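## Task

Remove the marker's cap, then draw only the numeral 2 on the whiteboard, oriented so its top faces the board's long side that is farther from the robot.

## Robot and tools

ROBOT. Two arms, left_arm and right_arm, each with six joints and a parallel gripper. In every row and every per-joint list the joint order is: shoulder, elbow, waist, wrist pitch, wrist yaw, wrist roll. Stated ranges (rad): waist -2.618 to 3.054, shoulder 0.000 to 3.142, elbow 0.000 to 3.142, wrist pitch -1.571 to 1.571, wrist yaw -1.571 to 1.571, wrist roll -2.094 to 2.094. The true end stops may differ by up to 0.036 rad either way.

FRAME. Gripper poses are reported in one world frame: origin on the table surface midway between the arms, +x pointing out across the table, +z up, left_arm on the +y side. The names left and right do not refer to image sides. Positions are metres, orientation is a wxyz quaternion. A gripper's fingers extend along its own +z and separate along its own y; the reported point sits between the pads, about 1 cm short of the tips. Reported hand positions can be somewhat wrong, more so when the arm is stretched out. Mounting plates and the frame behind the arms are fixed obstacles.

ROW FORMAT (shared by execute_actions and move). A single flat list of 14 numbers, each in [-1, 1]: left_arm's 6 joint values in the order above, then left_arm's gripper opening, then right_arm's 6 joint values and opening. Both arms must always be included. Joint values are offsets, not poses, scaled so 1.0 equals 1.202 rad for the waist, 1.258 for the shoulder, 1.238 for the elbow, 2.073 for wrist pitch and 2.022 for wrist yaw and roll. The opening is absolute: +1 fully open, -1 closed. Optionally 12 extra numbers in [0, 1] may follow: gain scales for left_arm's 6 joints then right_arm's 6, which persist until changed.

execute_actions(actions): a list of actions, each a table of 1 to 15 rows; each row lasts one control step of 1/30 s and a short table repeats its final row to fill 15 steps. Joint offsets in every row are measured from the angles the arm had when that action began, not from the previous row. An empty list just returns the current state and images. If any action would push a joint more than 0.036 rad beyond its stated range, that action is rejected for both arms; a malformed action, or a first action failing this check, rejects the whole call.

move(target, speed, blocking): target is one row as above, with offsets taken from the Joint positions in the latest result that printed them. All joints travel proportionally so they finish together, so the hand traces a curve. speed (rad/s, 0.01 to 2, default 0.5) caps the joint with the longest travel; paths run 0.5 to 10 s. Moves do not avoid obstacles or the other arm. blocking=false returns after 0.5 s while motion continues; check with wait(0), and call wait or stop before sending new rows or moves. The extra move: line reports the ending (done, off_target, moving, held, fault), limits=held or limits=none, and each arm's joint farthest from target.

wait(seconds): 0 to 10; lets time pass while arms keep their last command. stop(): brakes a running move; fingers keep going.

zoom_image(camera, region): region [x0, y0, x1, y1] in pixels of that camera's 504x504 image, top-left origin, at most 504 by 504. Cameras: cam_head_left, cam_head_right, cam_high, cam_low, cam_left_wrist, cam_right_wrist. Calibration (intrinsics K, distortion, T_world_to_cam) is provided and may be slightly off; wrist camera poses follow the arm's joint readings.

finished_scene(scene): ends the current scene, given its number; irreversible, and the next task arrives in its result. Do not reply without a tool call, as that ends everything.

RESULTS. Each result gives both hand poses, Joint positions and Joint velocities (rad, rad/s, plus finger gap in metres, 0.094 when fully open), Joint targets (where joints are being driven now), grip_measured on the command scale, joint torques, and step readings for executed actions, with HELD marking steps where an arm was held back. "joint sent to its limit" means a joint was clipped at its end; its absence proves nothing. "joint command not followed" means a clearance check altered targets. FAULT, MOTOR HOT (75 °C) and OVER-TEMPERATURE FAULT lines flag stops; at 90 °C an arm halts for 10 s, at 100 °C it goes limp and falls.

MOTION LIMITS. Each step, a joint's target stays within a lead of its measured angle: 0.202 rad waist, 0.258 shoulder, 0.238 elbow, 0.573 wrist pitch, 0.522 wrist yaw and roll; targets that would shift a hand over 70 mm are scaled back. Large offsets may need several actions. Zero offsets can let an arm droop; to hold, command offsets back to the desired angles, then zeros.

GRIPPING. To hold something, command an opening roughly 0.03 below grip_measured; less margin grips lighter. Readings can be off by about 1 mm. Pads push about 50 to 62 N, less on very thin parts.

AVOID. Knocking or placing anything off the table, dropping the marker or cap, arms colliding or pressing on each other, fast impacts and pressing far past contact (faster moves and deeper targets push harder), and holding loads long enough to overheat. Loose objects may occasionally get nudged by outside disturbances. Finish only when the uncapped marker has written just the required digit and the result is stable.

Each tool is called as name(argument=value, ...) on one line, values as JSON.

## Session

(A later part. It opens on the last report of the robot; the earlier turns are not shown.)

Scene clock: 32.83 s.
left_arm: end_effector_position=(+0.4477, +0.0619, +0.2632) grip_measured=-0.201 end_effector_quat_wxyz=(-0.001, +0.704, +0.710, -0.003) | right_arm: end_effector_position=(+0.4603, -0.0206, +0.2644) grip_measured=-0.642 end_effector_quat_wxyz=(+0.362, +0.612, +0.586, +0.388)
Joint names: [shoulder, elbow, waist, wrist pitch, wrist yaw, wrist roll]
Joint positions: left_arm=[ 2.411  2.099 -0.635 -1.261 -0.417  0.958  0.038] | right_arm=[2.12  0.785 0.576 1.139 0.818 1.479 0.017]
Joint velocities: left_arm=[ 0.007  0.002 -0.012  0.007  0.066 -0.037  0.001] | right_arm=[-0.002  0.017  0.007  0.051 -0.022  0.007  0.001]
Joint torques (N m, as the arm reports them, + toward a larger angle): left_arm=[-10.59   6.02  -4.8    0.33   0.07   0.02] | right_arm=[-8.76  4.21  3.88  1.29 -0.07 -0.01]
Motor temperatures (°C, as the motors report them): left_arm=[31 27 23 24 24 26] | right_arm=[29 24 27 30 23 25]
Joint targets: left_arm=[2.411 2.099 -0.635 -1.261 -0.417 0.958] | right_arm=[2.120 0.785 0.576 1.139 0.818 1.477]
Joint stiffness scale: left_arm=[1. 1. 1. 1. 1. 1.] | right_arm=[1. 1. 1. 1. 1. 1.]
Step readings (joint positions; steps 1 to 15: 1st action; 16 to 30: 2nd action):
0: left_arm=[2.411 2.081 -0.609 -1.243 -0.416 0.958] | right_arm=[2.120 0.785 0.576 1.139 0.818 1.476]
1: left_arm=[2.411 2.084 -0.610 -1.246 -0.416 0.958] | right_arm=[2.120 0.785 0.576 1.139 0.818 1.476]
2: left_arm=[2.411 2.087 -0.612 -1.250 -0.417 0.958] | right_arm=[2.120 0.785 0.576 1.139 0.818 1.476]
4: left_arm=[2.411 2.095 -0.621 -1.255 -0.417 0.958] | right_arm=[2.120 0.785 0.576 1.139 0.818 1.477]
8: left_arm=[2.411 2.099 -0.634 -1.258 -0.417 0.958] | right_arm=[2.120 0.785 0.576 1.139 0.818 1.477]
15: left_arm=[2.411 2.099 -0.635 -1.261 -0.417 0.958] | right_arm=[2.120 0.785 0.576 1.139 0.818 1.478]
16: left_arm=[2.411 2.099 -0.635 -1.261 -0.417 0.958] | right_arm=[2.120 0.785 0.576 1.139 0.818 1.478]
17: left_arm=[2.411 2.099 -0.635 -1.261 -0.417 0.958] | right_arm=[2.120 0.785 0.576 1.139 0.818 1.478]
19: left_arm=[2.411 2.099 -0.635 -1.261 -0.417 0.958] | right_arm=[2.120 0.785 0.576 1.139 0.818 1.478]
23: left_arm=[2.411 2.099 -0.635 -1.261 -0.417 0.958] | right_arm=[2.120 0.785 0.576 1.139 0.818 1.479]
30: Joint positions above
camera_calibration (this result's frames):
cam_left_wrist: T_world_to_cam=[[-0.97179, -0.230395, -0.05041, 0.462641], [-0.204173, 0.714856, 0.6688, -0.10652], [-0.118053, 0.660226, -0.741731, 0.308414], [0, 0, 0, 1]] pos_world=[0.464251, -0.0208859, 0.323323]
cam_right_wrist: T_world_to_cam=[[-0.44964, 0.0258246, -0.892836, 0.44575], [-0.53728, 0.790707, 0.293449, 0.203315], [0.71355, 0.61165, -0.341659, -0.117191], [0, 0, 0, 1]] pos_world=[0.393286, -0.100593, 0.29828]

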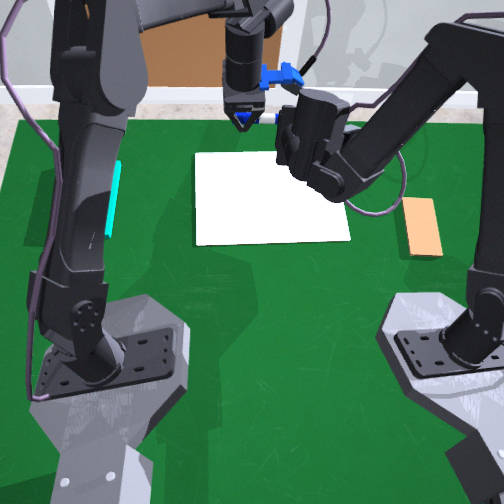

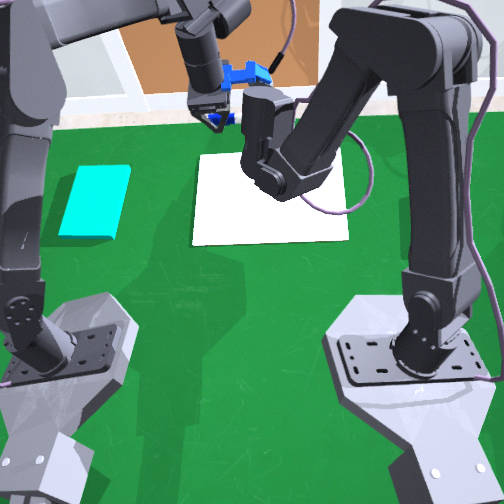

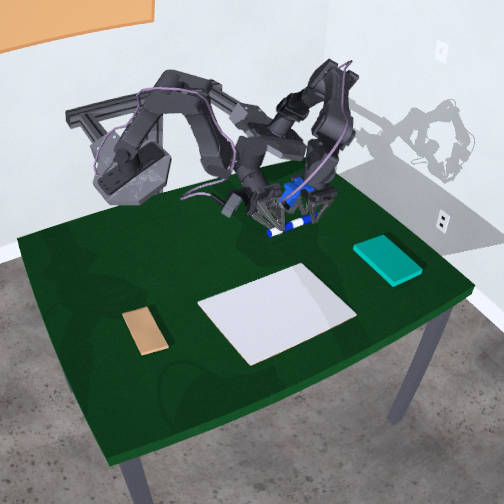

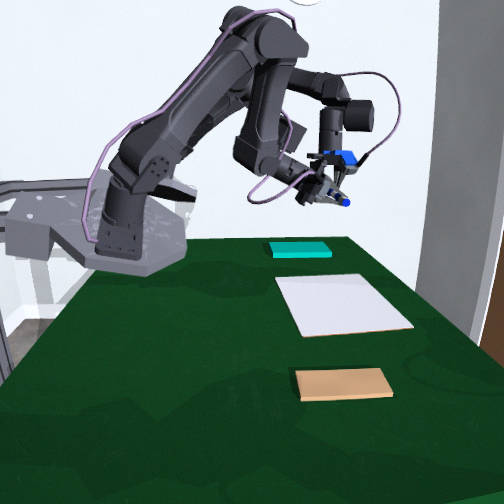

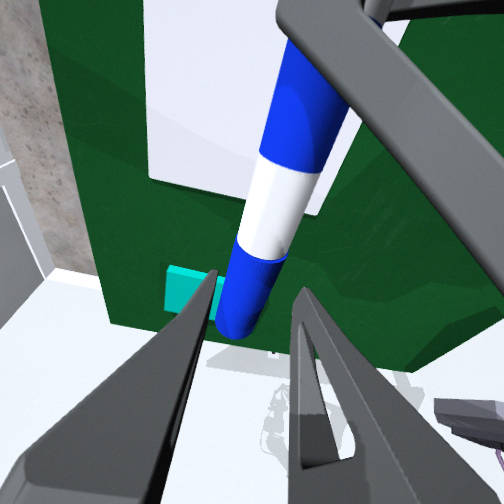

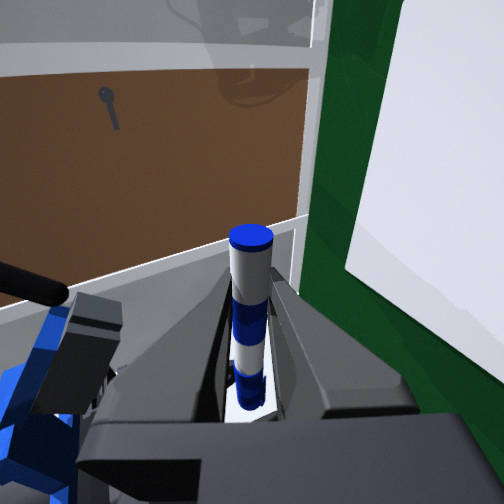

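execute_actions(actions=[[[0,0,0,0,0,0,-0.5,0,0,0,0,0,0,-0.8]],[[0,0,0,0,0,0,-0.78,0,0,0,0,0,0,-0.8]],[[0,0,0,0,0,0,-0.78,0,0,0,0,0,0,-0.8]]])

Scene clock: 34.60 s.
left_arm: end_effector_position=(+0.4517, +0.0633, +0.2623) grip_measured=-0.622 end_effector_quat_wxyz=(+0.003, +0.701, +0.713, +0.002) | right_arm: end_effector_position=(+0.4599, -0.0197, +0.2637) grip_measured=-0.642 end_effector_quat_wxyz=(+0.360, +0.611, +0.588, +0.389)
Joint names: [shoulder, elbow, waist, wrist pitch, wrist yaw, wrist roll]
Joint positions: left_arm=[ 2.411  2.099 -0.63  -1.249 -0.425  0.958  0.018] | right_arm=[2.12  0.785 0.576 1.134 0.813 1.482 0.017]
Joint velocities: left_arm=[-0.012  0.007 -0.002 -0.037 -0.007 -0.051 -0.001] | right_arm=[-0.007 -0.012 -0.007 -0.051 -0.037 -0.037  0.   ]
Joint torques (N m, as the arm reports them, + toward a larger angle): left_arm=[-10.68   6.04  -4.8    0.34   0.07   0.03] | right_arm=[-8.77  4.2   3.92  1.28 -0.06  0.03]
Motor temperatures (°C, as the motors report them): left_arm=[31 27 23 24 24 26] | right_arm=[29 24 27 31 23 25]
Joint targets: left_arm=[2.411 2.099 -0.630 -1.249 -0.425 0.958] | right_arm=[2.120 0.785 0.576 1.135 0.814 1.481]
Joint stiffness scale: left_arm=[1. 1. 1. 1. 1. 1.] | right_arm=[1. 1. 1. 1. 1. 1.]
Step readings (joint positions; steps 1 to 15: 1st action; 16 to 30: 2nd action; 31 to 45: 3rd action):
0: left_arm=[2.411 2.099 -0.635 -1.261 -0.417 0.958] | right_arm=[2.120 0.785 0.576 1.139 0.818 1.479]
1: left_arm=[2.411 2.099 -0.635 -1.261 -0.417 0.958] | right_arm=[2.120 0.785 0.576 1.139 0.818 1.480]
2: left_arm=[2.411 2.099 -0.635 -1.260 -0.419 0.958] | right_arm=[2.120 0.785 0.576 1.138 0.818 1.480]
4: left_arm=[2.411 2.099 -0.634 -1.256 -0.421 0.958] | right_arm=[2.120 0.785 0.576 1.136 0.817 1.480]
8: left_arm=[2.411 2.099 -0.632 -1.255 -0.421 0.958] | right_arm=[2.120 0.785 0.576 1.136 0.816 1.480]
15: left_arm=[2.411 2.099 -0.632 -1.255 -0.421 0.958] | right_arm=[2.120 0.785 0.576 1.136 0.816 1.480]
16: left_arm=[2.411 2.099 -0.632 -1.254 -0.423 0.958] | right_arm=[2.120 0.785 0.576 1.135 0.816 1.480]
17: left_arm=[2.411 2.099 -0.632 -1.250 -0.425 0.958] | right_arm=[2.120 0.785 0.576 1.134 0.816 1.481]
19: left_arm=[2.411 2.099 -0.631 -1.249 -0.425 0.958] | right_arm=[2.120 0.785 0.576 1.134 0.814 1.481]
23: left_arm=[2.411 2.099 -0.630 -1.249 -0.425 0.958] | right_arm=[2.120 0.785 0.576 1.134 0.814 1.481]
30: left_arm=[2.411 2.099 -0.630 -1.249 -0.425 0.958] | right_arm=[2.120 0.785 0.576 1.134 0.814 1.481]
31: left_arm=[2.411 2.099 -0.630 -1.249 -0.425 0.958] | right_arm=[2.120 0.785 0.576 1.134 0.814 1.481]
32: left_arm=[2.411 2.099 -0.630 -1.249 -0.425 0.958] | right_arm=[2.120 0.785 0.576 1.134 0.814 1.481]
34: left_arm=[2.411 2.099 -0.630 -1.249 -0.425 0.958] | right_arm=[2.120 0.785 0.576 1.134 0.813 1.481]
38: left_arm=[2.411 2.099 -0.630 -1.249 -0.425 0.958] | right_arm=[2.120 0.785 0.576 1.134 0.813 1.481]
45: Joint positions above
camera_calibration (this result's frames):
cam_left_wrist: T_world_to_cam=[[-0.968931, -0.239218, -0.0628237, 0.469357], [-0.219003, 0.711784, 0.667384, -0.0988701], [-0.114934, 0.660408, -0.742059, 0.305959], [0, 0, 0, 1]] pos_world=[0.468287, -0.0194049, 0.322511]
cam_right_wrist: T_world_to_cam=[[-0.452223, 0.0243931, -0.891571, 0.445712], [-0.540223, 0.787907, 0.295569, 0.20338], [0.709686, 0.61531, -0.343132, -0.115473], [0, 0, 0, 1]] pos_world=[0.393381, -0.100065, 0.297649]

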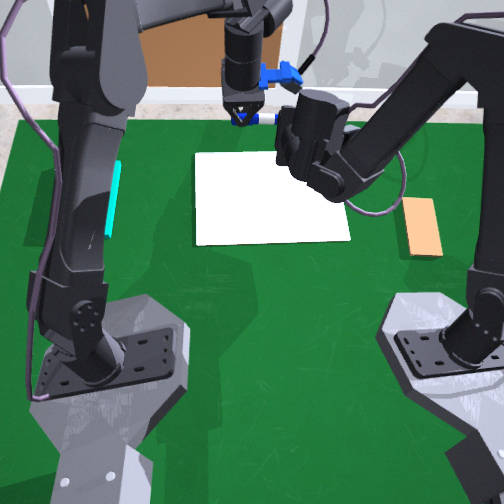

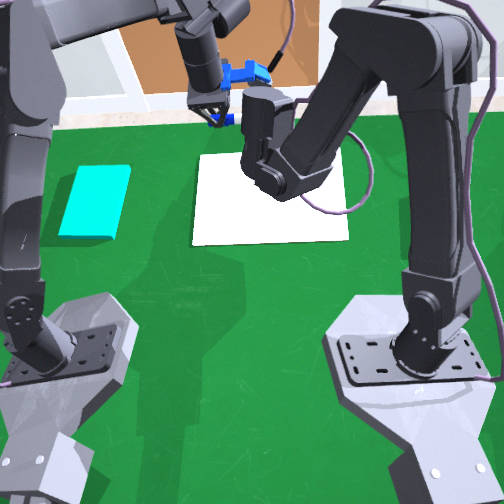

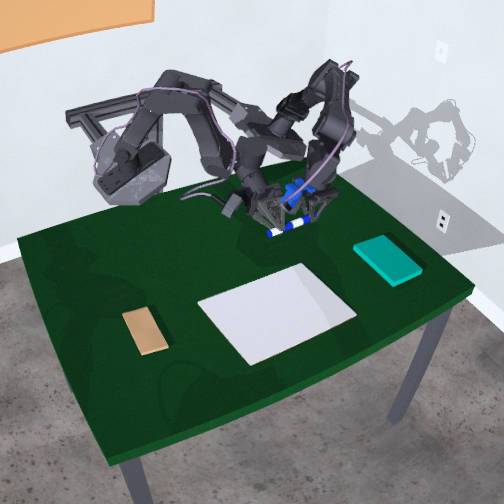

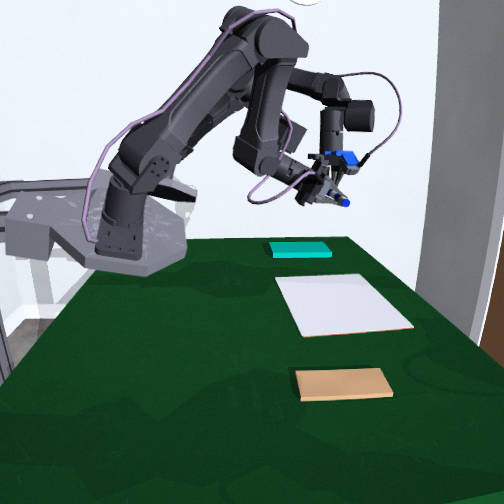

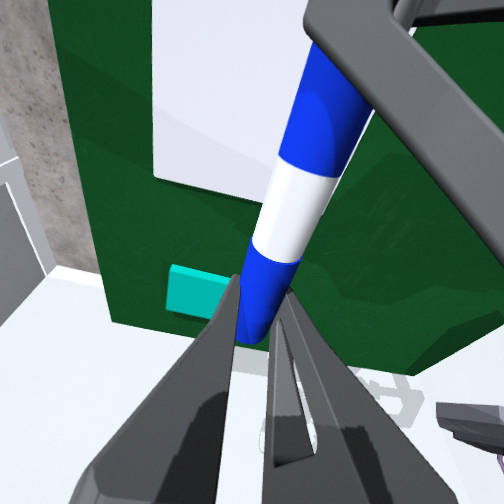

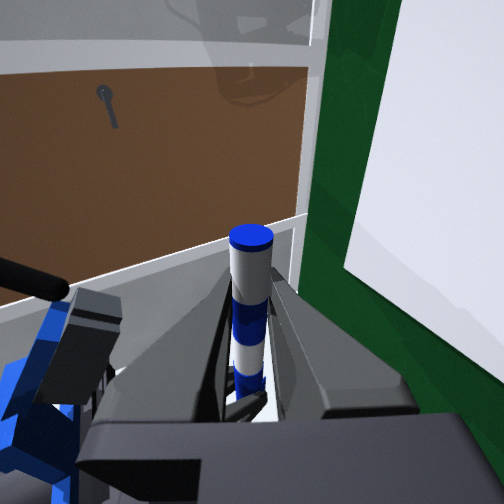

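move(target=[0,0.018,0,0,0,0,-0.78,-0.13,-0.17,-0.105,0.02,-0.058,-0.022,-0.8], speed=0.12)

Scene clock: 37.40 s.
left_arm: end_effector_position=(+0.4420, +0.0349, +0.2635) grip_measured=-0.622 end_effector_quat_wxyz=(+0.026, +0.705, +0.708, -0.045) | right_arm: end_effector_position=(+0.4507, -0.0523, +0.2642) grip_measured=-0.642 end_effector_quat_wxyz=(+0.330, +0.586, +0.610, +0.419)
Joint names: [shoulder, elbow, waist, wrist pitch, wrist yaw, wrist roll]
Joint positions: left_arm=[ 2.42   2.099 -0.652 -1.217 -0.325  0.958  0.018] | right_arm=[1.99  0.612 0.477 1.179 0.61  1.455 0.017]
Joint velocities: left_arm=[ 0.002 -0.007 -0.012 -0.022  0.022 -0.022 -0.001] | right_arm=[-0.022  0.002  0.002  0.022  0.037 -0.007 -0.001]
Joint torques (N m, as the arm reports them, + toward a larger angle): left_arm=[-11.38   7.57  -3.1    0.02  -0.98   0.02] | right_arm=[-10.57   0.79   0.81   1.31   0.94  -0.17]
Motor temperatures (°C, as the motors report them): left_arm=[32 28 23 24 24 26] | right_arm=[29 24 27 31 23 25]
Joint targets: left_arm=[2.411 2.121 -0.630 -1.249 -0.425 0.958] | right_arm=[1.956 0.575 0.449 1.176 0.696 1.437]
Joint stiffness scale: left_arm=[1. 1. 1. 1. 1. 1.] | right_arm=[1. 1. 1. 1. 1. 1.]
move: off_target (left_arm, right_arm); limits=none; left_arm: farthest joint: the wrist yaw, 0.100 radians from its target (0.000 radians at the start); right_arm: farthest joint: the wrist yaw, 0.086 radians from its target (0.118 radians at the start)
camera_calibration (this result's frames):
cam_left_wrist: T_world_to_cam=[[-0.973107, -0.230221, -0.00776375, 0.440196], [-0.188668, 0.777227, 0.600268, -0.0796196], [-0.13216, 0.58559, -0.799761, 0.349975], [0, 0, 0, 1]] pos_world=[0.459589, -0.0417167, 0.331107]
cam_right_wrist: T_world_to_cam=[[-0.449747, 0.0121014, -0.893074, 0.44144], [-0.618003, 0.71768, 0.320948, 0.248639], [0.644825, 0.696268, -0.315296, -0.062633], [0, 0, 0, 1]] pos_world=[0.392584, -0.140176, 0.29469]

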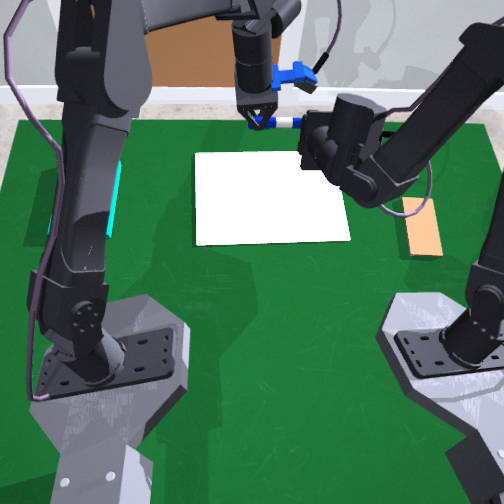

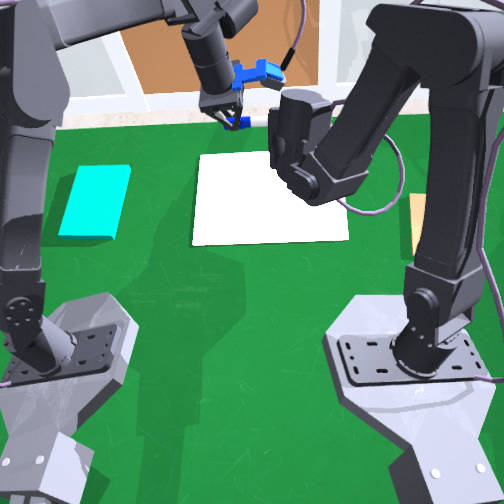

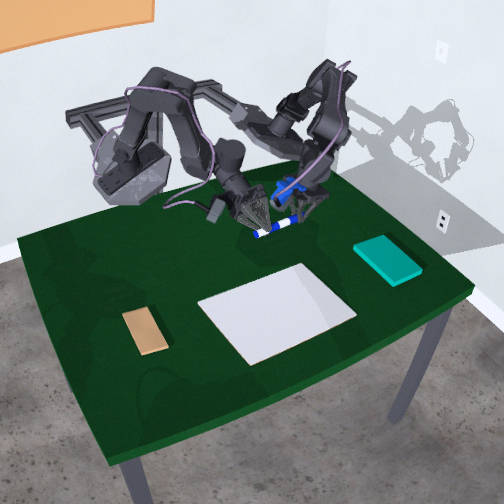

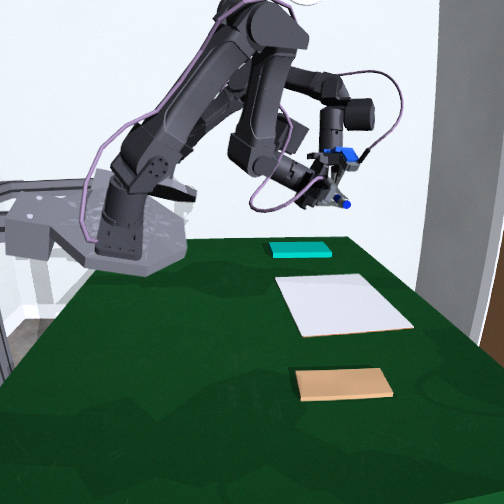

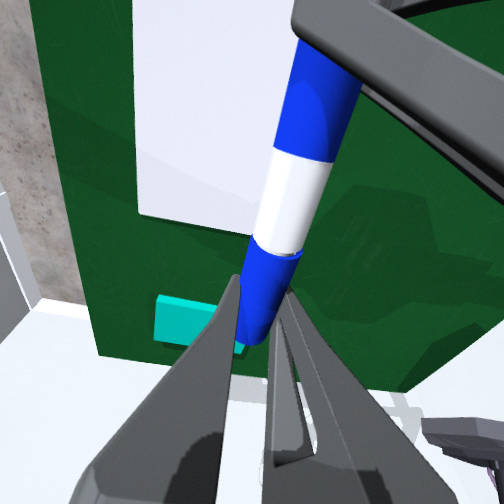

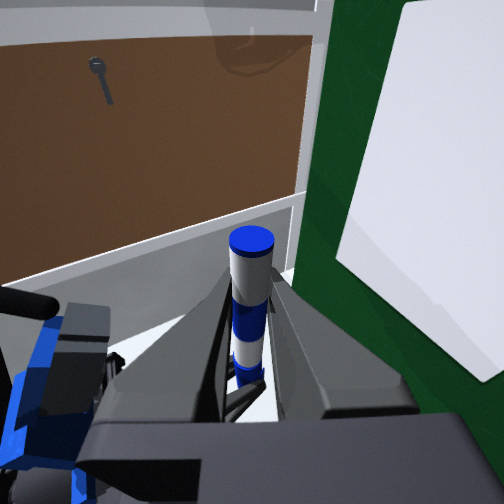

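move(target=[-0.007,0.018,0.043,-0.015,-0.136,0,-0.78,-0.03,-0.03,-0.047,0,0.094,0,-0.8], speed=0.12)

Scene clock: 40.57 s.
left_arm: end_effector_position=(+0.4741, +0.0994, +0.2546) grip_measured=-0.622 end_effector_quat_wxyz=(-0.020, +0.688, +0.721, +0.084) | right_arm: end_effector_position=(+0.4501, -0.1071, +0.2455) grip_measured=-0.642 end_effector_quat_wxyz=(+0.383, +0.638, +0.578, +0.334)
Joint names: [shoulder, elbow, waist, wrist pitch, wrist yaw, wrist roll]
Joint positions: left_arm=[ 2.421  2.099 -0.597 -1.238 -0.595  0.958  0.018] | right_arm=[1.99  0.591 0.422 1.18  0.79  1.459 0.017]
Joint velocities: left_arm=[-0.012  0.007 -0.022 -0.007 -0.007 -0.022 -0.001] | right_arm=[-0.002 -0.012 -0.002 -0.051 -0.022  0.081 -0.001]
Joint torques (N m, as the arm reports them, + toward a larger angle): left_arm=[-11.46   7.6   -5.05   0.18  -0.06   0.04] | right_arm=[-10.83   2.14   3.12   1.27   0.09  -0.02]
Motor temperatures (°C, as the motors report them): left_arm=[32 28 23 24 24 26] | right_arm=[30 24 27 31 23 25]
Joint targets: left_arm=[2.411 2.121 -0.600 -1.249 -0.600 0.957] | right_arm=[1.952 0.574 0.421 1.179 0.800 1.455]
Joint stiffness scale: left_arm=[1. 1. 1. 1. 1. 1.] | right_arm=[1. 1. 1. 1. 1. 1.]
move: off_target (left_arm, right_arm); limits=none; left_arm: farthest joint: the elbow, 0.022 radians from its target (0.022 radians at the start); right_arm: farthest joint: the shoulder, 0.037 radians from its target (0.037 radians at the start)
camera_calibration (this result's frames):
cam_left_wrist: T_world_to_cam=[[-0.95137, -0.250299, -0.17957, 0.521672], [-0.297815, 0.598311, 0.743862, -0.085348], [-0.0787488, 0.761167, -0.643758, 0.226774], [0, 0, 0, 1]] pos_world=[0.488744, 0.00902582, 0.303151]
cam_right_wrist: T_world_to_cam=[[-0.497647, 0.0153958, -0.867243, 0.440689], [-0.441245, 0.856308, 0.2684, 0.241768], [0.74676, 0.516235, -0.419346, -0.069524], [0, 0, 0, 1]] pos_world=[0.377904, -0.177922, 0.288139]

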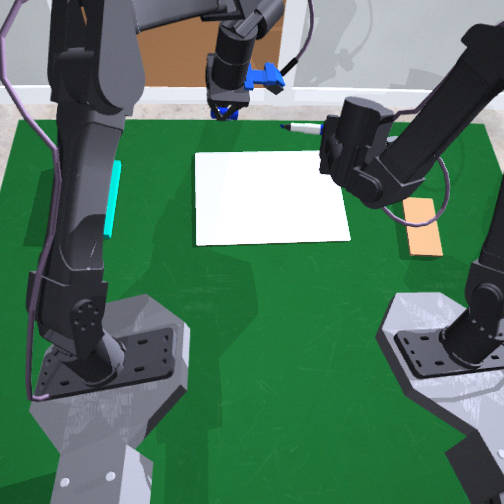

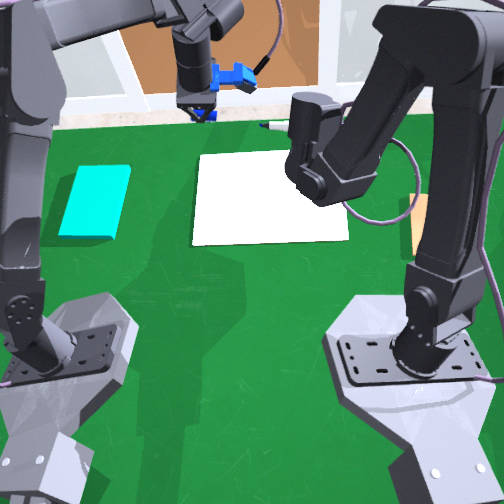

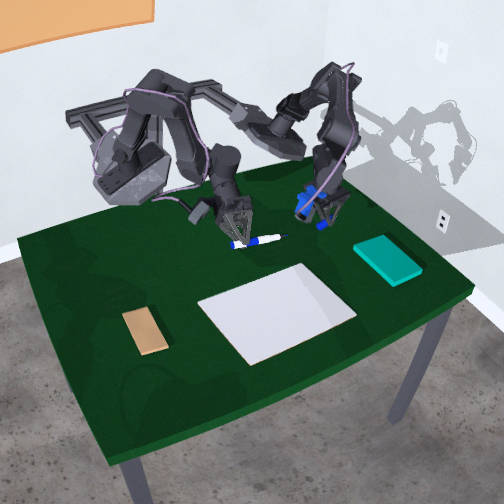

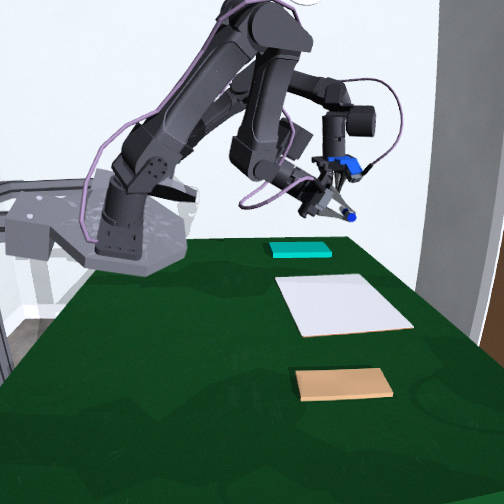

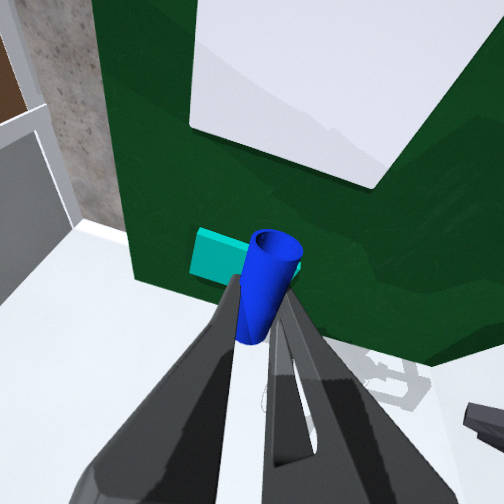

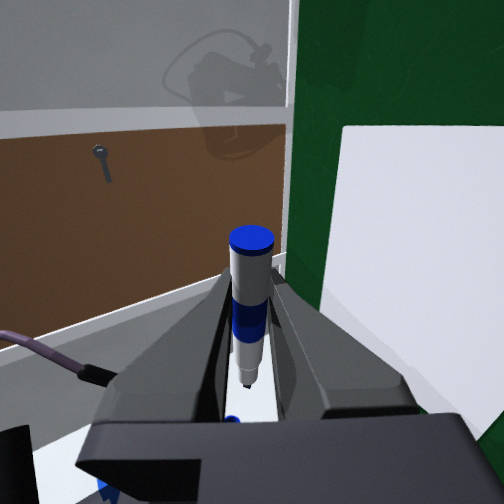

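move(target=[-0.35,-0.2,0.75,0.2,0.2,0,-0.78,0.405,0.469,-0.182,-0.111,-0.598,-1,-0.8], speed=0.9)

Scene clock: 46.97 s.
left_arm: end_effector_position=(+0.5148, +0.4984, +0.2427) grip_measured=-0.622 end_effector_quat_wxyz=(+0.113, +0.252, +0.959, +0.065) | right_arm: end_effector_position=(+0.4897, +0.0640, +0.1459) grip_measured=-0.642 end_effector_quat_wxyz=(+0.502, -0.359, +0.734, +0.284)
Joint names: [shoulder, elbow, waist, wrist pitch, wrist yaw, wrist roll]
Joint positions: left_arm=[ 1.996  1.869  0.312 -0.829 -0.201  0.958  0.018] | right_arm=[ 2.493  1.141  0.2    0.945 -0.398 -0.555  0.017]
Joint velocities: left_arm=[-0.012 -0.007 -0.007 -0.037  0.007 -0.095  0.   ] | right_arm=[-0.012  0.007  0.002  0.022  0.051 -0.037 -0.001]
Joint torques (N m, as the arm reports them, + toward a larger angle): left_arm=[-12.33   5.47  -2.89   0.88   0.2    0.02] | right_arm=[-10.58   5.83   4.72   1.34  -0.6   -0.04]
Motor temperatures (°C, as the motors report them): left_arm=[34 28 23 24 24 26] | right_arm=[30 24 27 31 23 25]
Joint targets: left_arm=[1.981 1.852 0.304 -0.823 -0.191 0.958] | right_arm=[2.499 1.172 0.204 0.950 -0.419 -0.563]
Joint stiffness scale: left_arm=[1. 1. 1. 1. 1. 1.] | right_arm=[1. 1. 1. 1. 1. 1.]
move: off_target (right_arm); limits=none; left_arm: farthest joint: the elbow, 0.018 radians from its target (0.248 radians at the start); right_arm: farthest joint: the elbow, 0.030 radians from its target (0.581 radians at the start)
camera_calibration (this result's frames):
cam_left_wrist: T_world_to_cam=[[-0.253087, -0.948716, -0.189434, 0.649133], [-0.867823, 0.136088, 0.477874, 0.285265], [-0.427587, 0.285339, -0.857759, 0.387352], [0, 0, 0, 1]] pos_world=[0.577473, 0.466495, 0.318902]
cam_right_wrist: T_world_to_cam=[[0.808978, -0.587115, -0.0291793, -0.352127], [-0.50354, -0.666499, -0.549751, 0.386751], [0.303319, 0.459429, -0.834819, 0.052149], [0, 0, 0, 1]] pos_world=[0.46379, 0.0270719, 0.245877]

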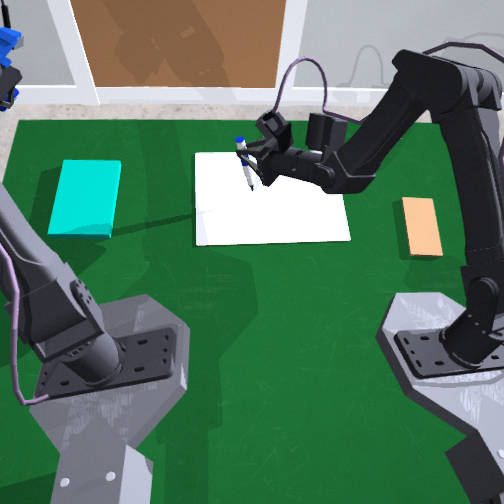

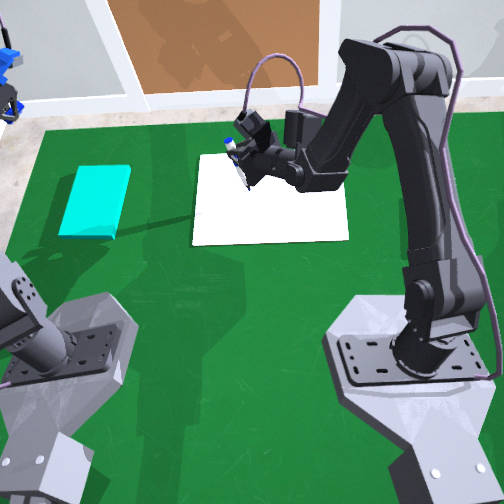

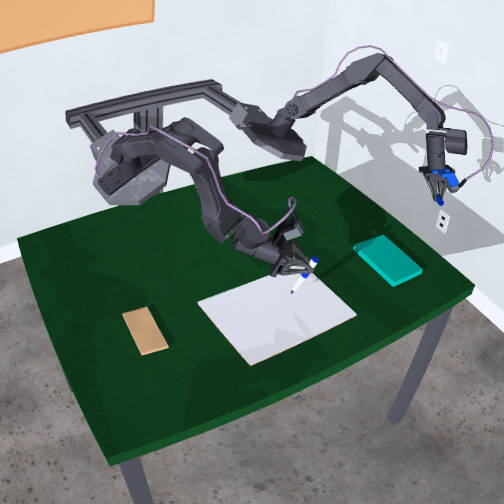

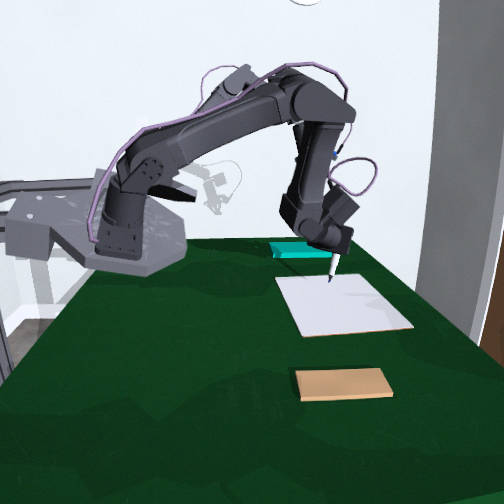

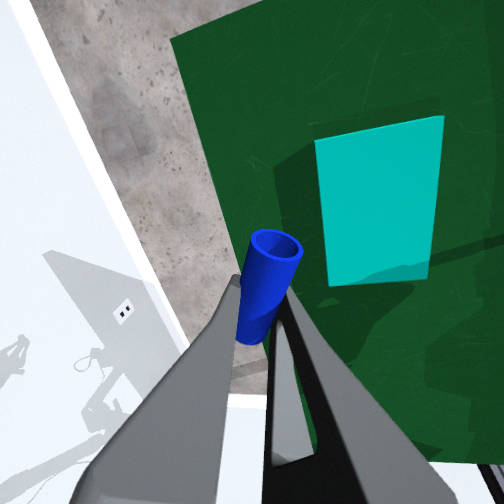

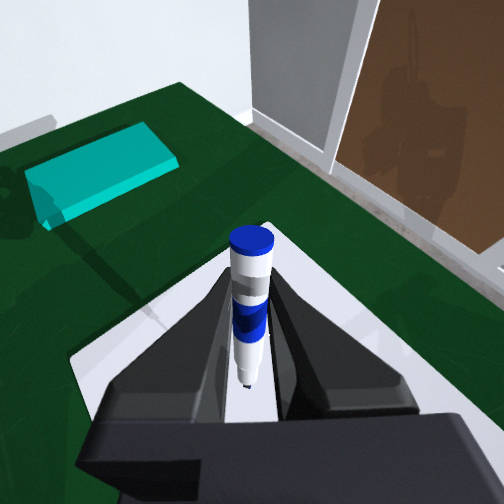

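move(target=[0,0,-0.12,0,0,0,-0.78,0.087,0.025,0.01,0.006,-0.016,-0.057,-0.8], speed=0.3)

zoom_image(camera="cam_low", region=[280,220,400,320])

Scene clock: 48.40 s.
left_arm: end_effector_position=(+0.5414, +0.4329, +0.2602) grip_measured=-0.622 end_effector_quat_wxyz=(+0.143, +0.309, +0.939, +0.049) | right_arm: end_effector_position=(+0.4638, +0.0739, +0.1133) grip_measured=-0.642 end_effector_quat_wxyz=(+0.490, -0.406, +0.719, +0.279)
Joint names: [shoulder, elbow, waist, wrist pitch, wrist yaw, wrist roll]
Joint positions: left_arm=[ 1.996  1.869  0.171 -0.829 -0.204  0.958  0.018] | right_arm=[ 2.581  1.148  0.201  0.961 -0.425 -0.659  0.017]
Joint velocities: left_arm=[-0.007  0.012  0.007  0.066 -0.022 -0.022 -0.   ] | right_arm=[-0.017  0.012  0.012 -0.066  0.081 -0.022 -0.001]
Joint torques (N m, as the arm reports them, + toward a larger angle): left_arm=[-11.     6.68  -2.9    0.91   0.17   0.02] | right_arm=[-9.07  4.84  5.47  1.2  -0.4  -0.1 ]
Motor temperatures (°C, as the motors report them): left_arm=[34 28 23 24 24 26] | right_arm=[30 24 27 31 23 25]
Joint targets: left_arm=[1.996 1.869 0.168 -0.829 -0.201 0.958] | right_arm=[2.603 1.173 0.212 0.957 -0.431 -0.670]
Joint stiffness scale: left_arm=[1. 1. 1. 1. 1. 1.] | right_arm=[1. 1. 1. 1. 1. 1.]
move: off_target (right_arm); limits=none; left_arm: farthest joint: the waist, 0.004 radians from its target (0.144 radians at the start); right_arm: farthest joint: the elbow, 0.024 radians from its target (0.030 radians at the start)
camera_calibration (this result's frames):
cam_left_wrist: T_world_to_cam=[[-0.363629, -0.914784, -0.175908, 0.63868], [-0.863542, 0.260195, 0.431966, 0.264814], [-0.349385, 0.308979, -0.884569, 0.386821], [0, 0, 0, 1]] pos_world=[0.59607, 0.395832, 0.340128]
cam_right_wrist: T_world_to_cam=[[0.854109, -0.519497, 0.0249143, -0.358381], [-0.431369, -0.73435, -0.524071, 0.331002], [0.290549, 0.436866, -0.85131, 0.037779], [0, 0, 0, 1]] pos_world=[0.437903, 0.040389, 0.214559]

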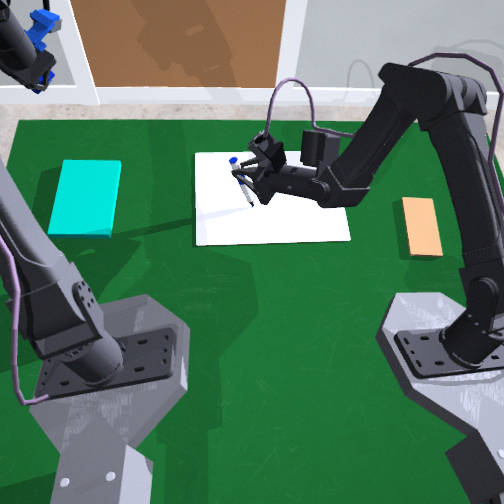

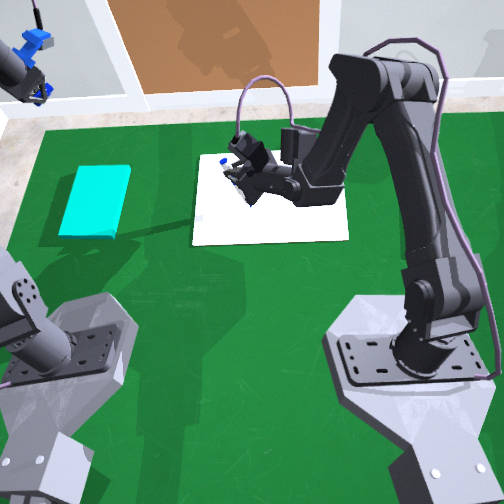

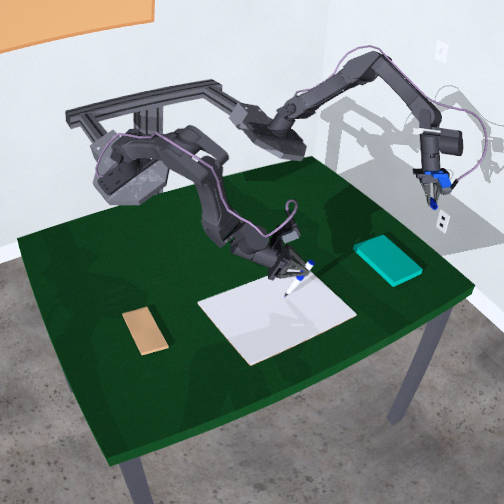

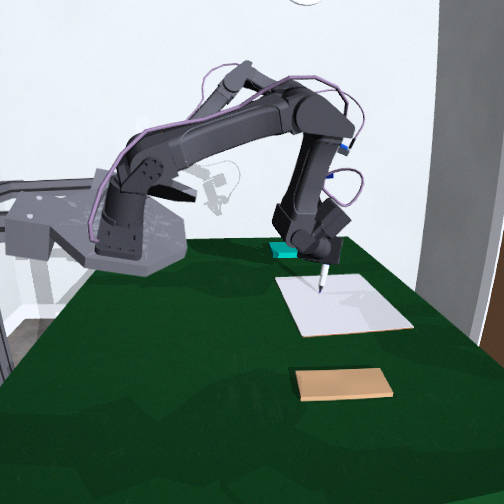

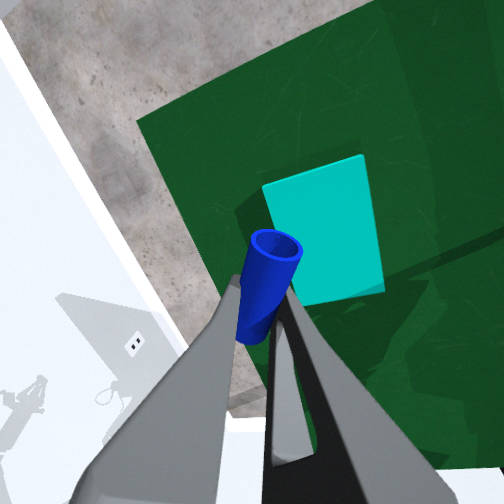

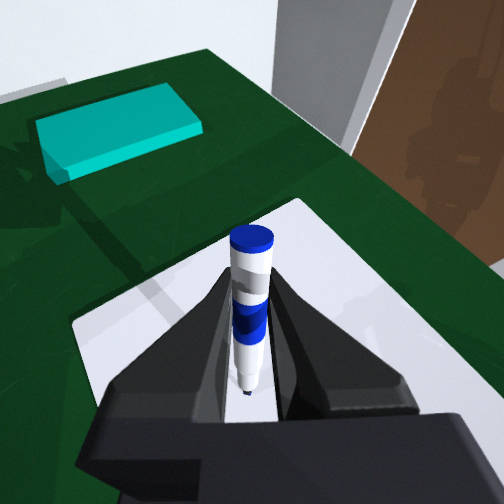

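Region (280, 220, 400, 320) of cam_low's 504x504 image, scaled by 4.200, with more detail than that image has.

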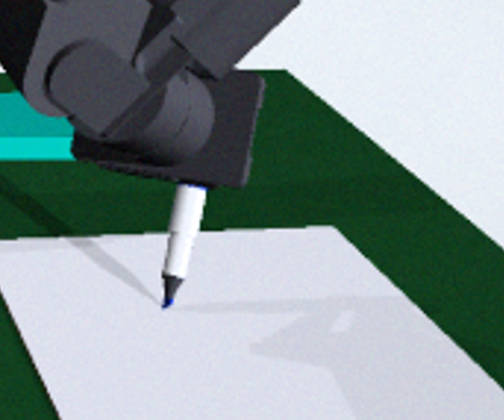

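move(target=[0,0,0,0,0,0,-0.78,0.03,0.02,0.008,0,0,-0.005,-0.8], speed=0.08)

zoom_image(camera="cam_low", region=[290,260,350,310])

Scene clock: 49.47 s.
left_arm: end_effector_position=(+0.5414, +0.4329, +0.2602) grip_measured=-0.622 end_effector_quat_wxyz=(+0.143, +0.309, +0.939, +0.049) | right_arm: end_effector_position=(+0.4632, +0.0745, +0.1126) grip_measured=-0.642 end_effector_quat_wxyz=(+0.495, -0.406, +0.717, +0.278)
Joint names: [shoulder, elbow, waist, wrist pitch, wrist yaw, wrist roll]
Joint positions: left_arm=[ 1.996  1.869  0.171 -0.829 -0.204  0.958  0.018] | right_arm=[ 2.591  1.148  0.201  0.981 -0.428 -0.661  0.017]
Joint velocities: left_arm=[0.007 0.002 0.002 0.081 0.051 0.066 0.001] | right_arm=[ 0.022 -0.007  0.007  0.007  0.037 -0.051  0.   ]
Joint torques (N m, as the arm reports them, + toward a larger angle): left_arm=[-11.     6.7   -2.67   0.9    0.14   0.05] | right_arm=[-8.54  4.83  5.32  1.01 -0.3  -0.08]
Motor temperatures (°C, as the motors report them): left_arm=[34 28 23 25 24 26] | right_arm=[30 24 27 31 23 25]
Joint targets: left_arm=[1.996 1.869 0.171 -0.829 -0.204 0.958] | right_arm=[2.618 1.172 0.210 0.961 -0.425 -0.669]
Joint stiffness scale: left_arm=[1. 1. 1. 1. 1. 1.] | right_arm=[1. 1. 1. 1. 1. 1.]
move: off_target (right_arm); limits=none; left_arm: farthest joint: the waist, 0.000 radians from its target (0.000 radians at the start); right_arm: farthest joint: the shoulder, 0.028 radians from its target (0.038 radians at the start)
camera_calibration (this result's frames):
cam_left_wrist: T_world_to_cam=[[-0.363629, -0.914784, -0.175908, 0.63868], [-0.863542, 0.260195, 0.431966, 0.264814], [-0.349385, 0.308979, -0.884569, 0.386821], [0, 0, 0, 1]] pos_world=[0.59607, 0.395832, 0.340128]
cam_right_wrist: T_world_to_cam=[[0.853365, -0.520376, 0.0312459, -0.357858], [-0.426681, -0.731637, -0.53165, 0.329374], [0.299519, 0.44036, -0.846388, 0.032093], [0, 0, 0, 1]] pos_world=[0.436308, 0.040629, 0.213456]

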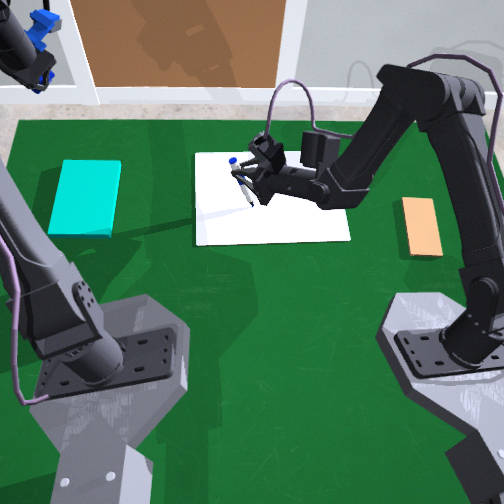

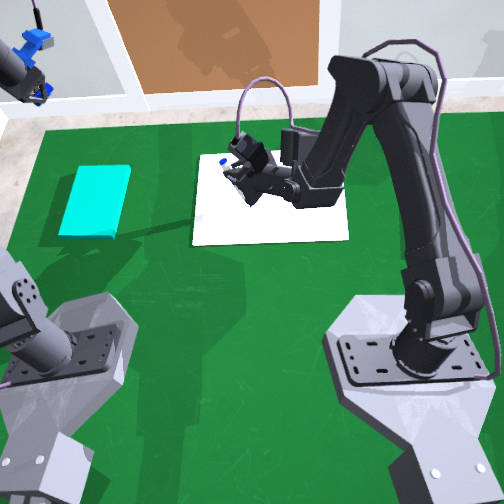

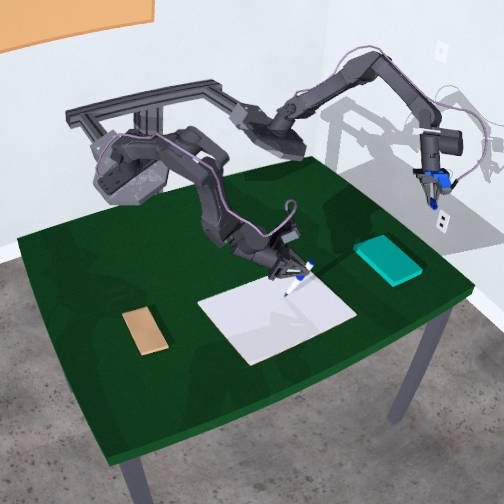

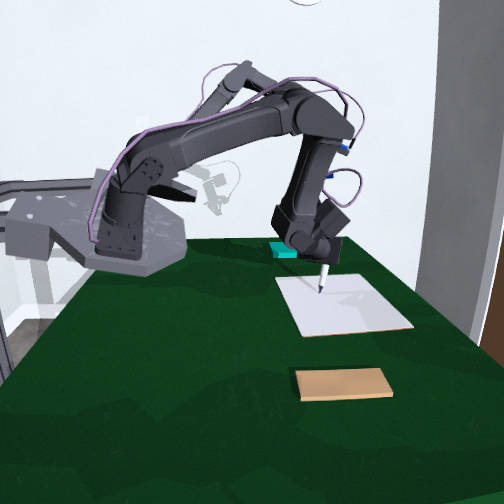

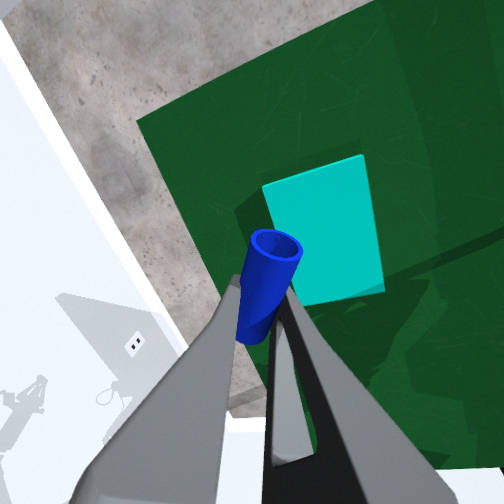

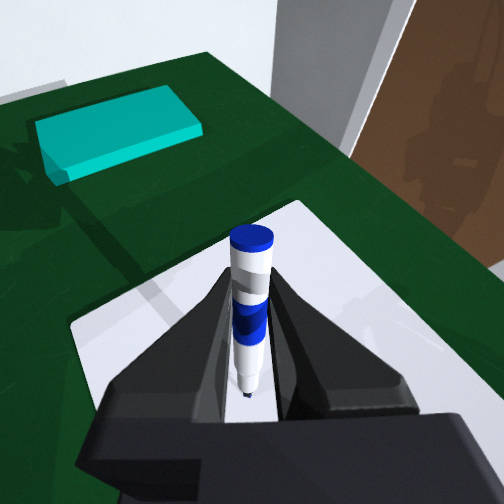

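Region (290, 260, 350, 310) of cam_low's 504x504 image, scaled by 8.400, with more detail than that image has.

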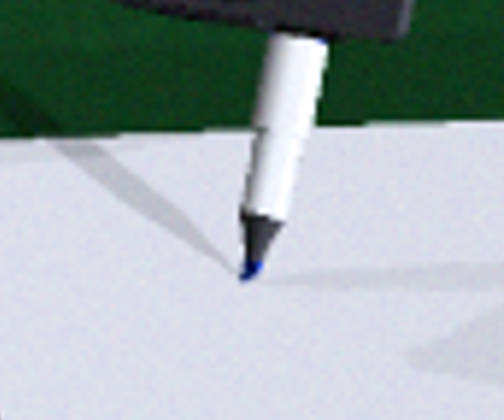

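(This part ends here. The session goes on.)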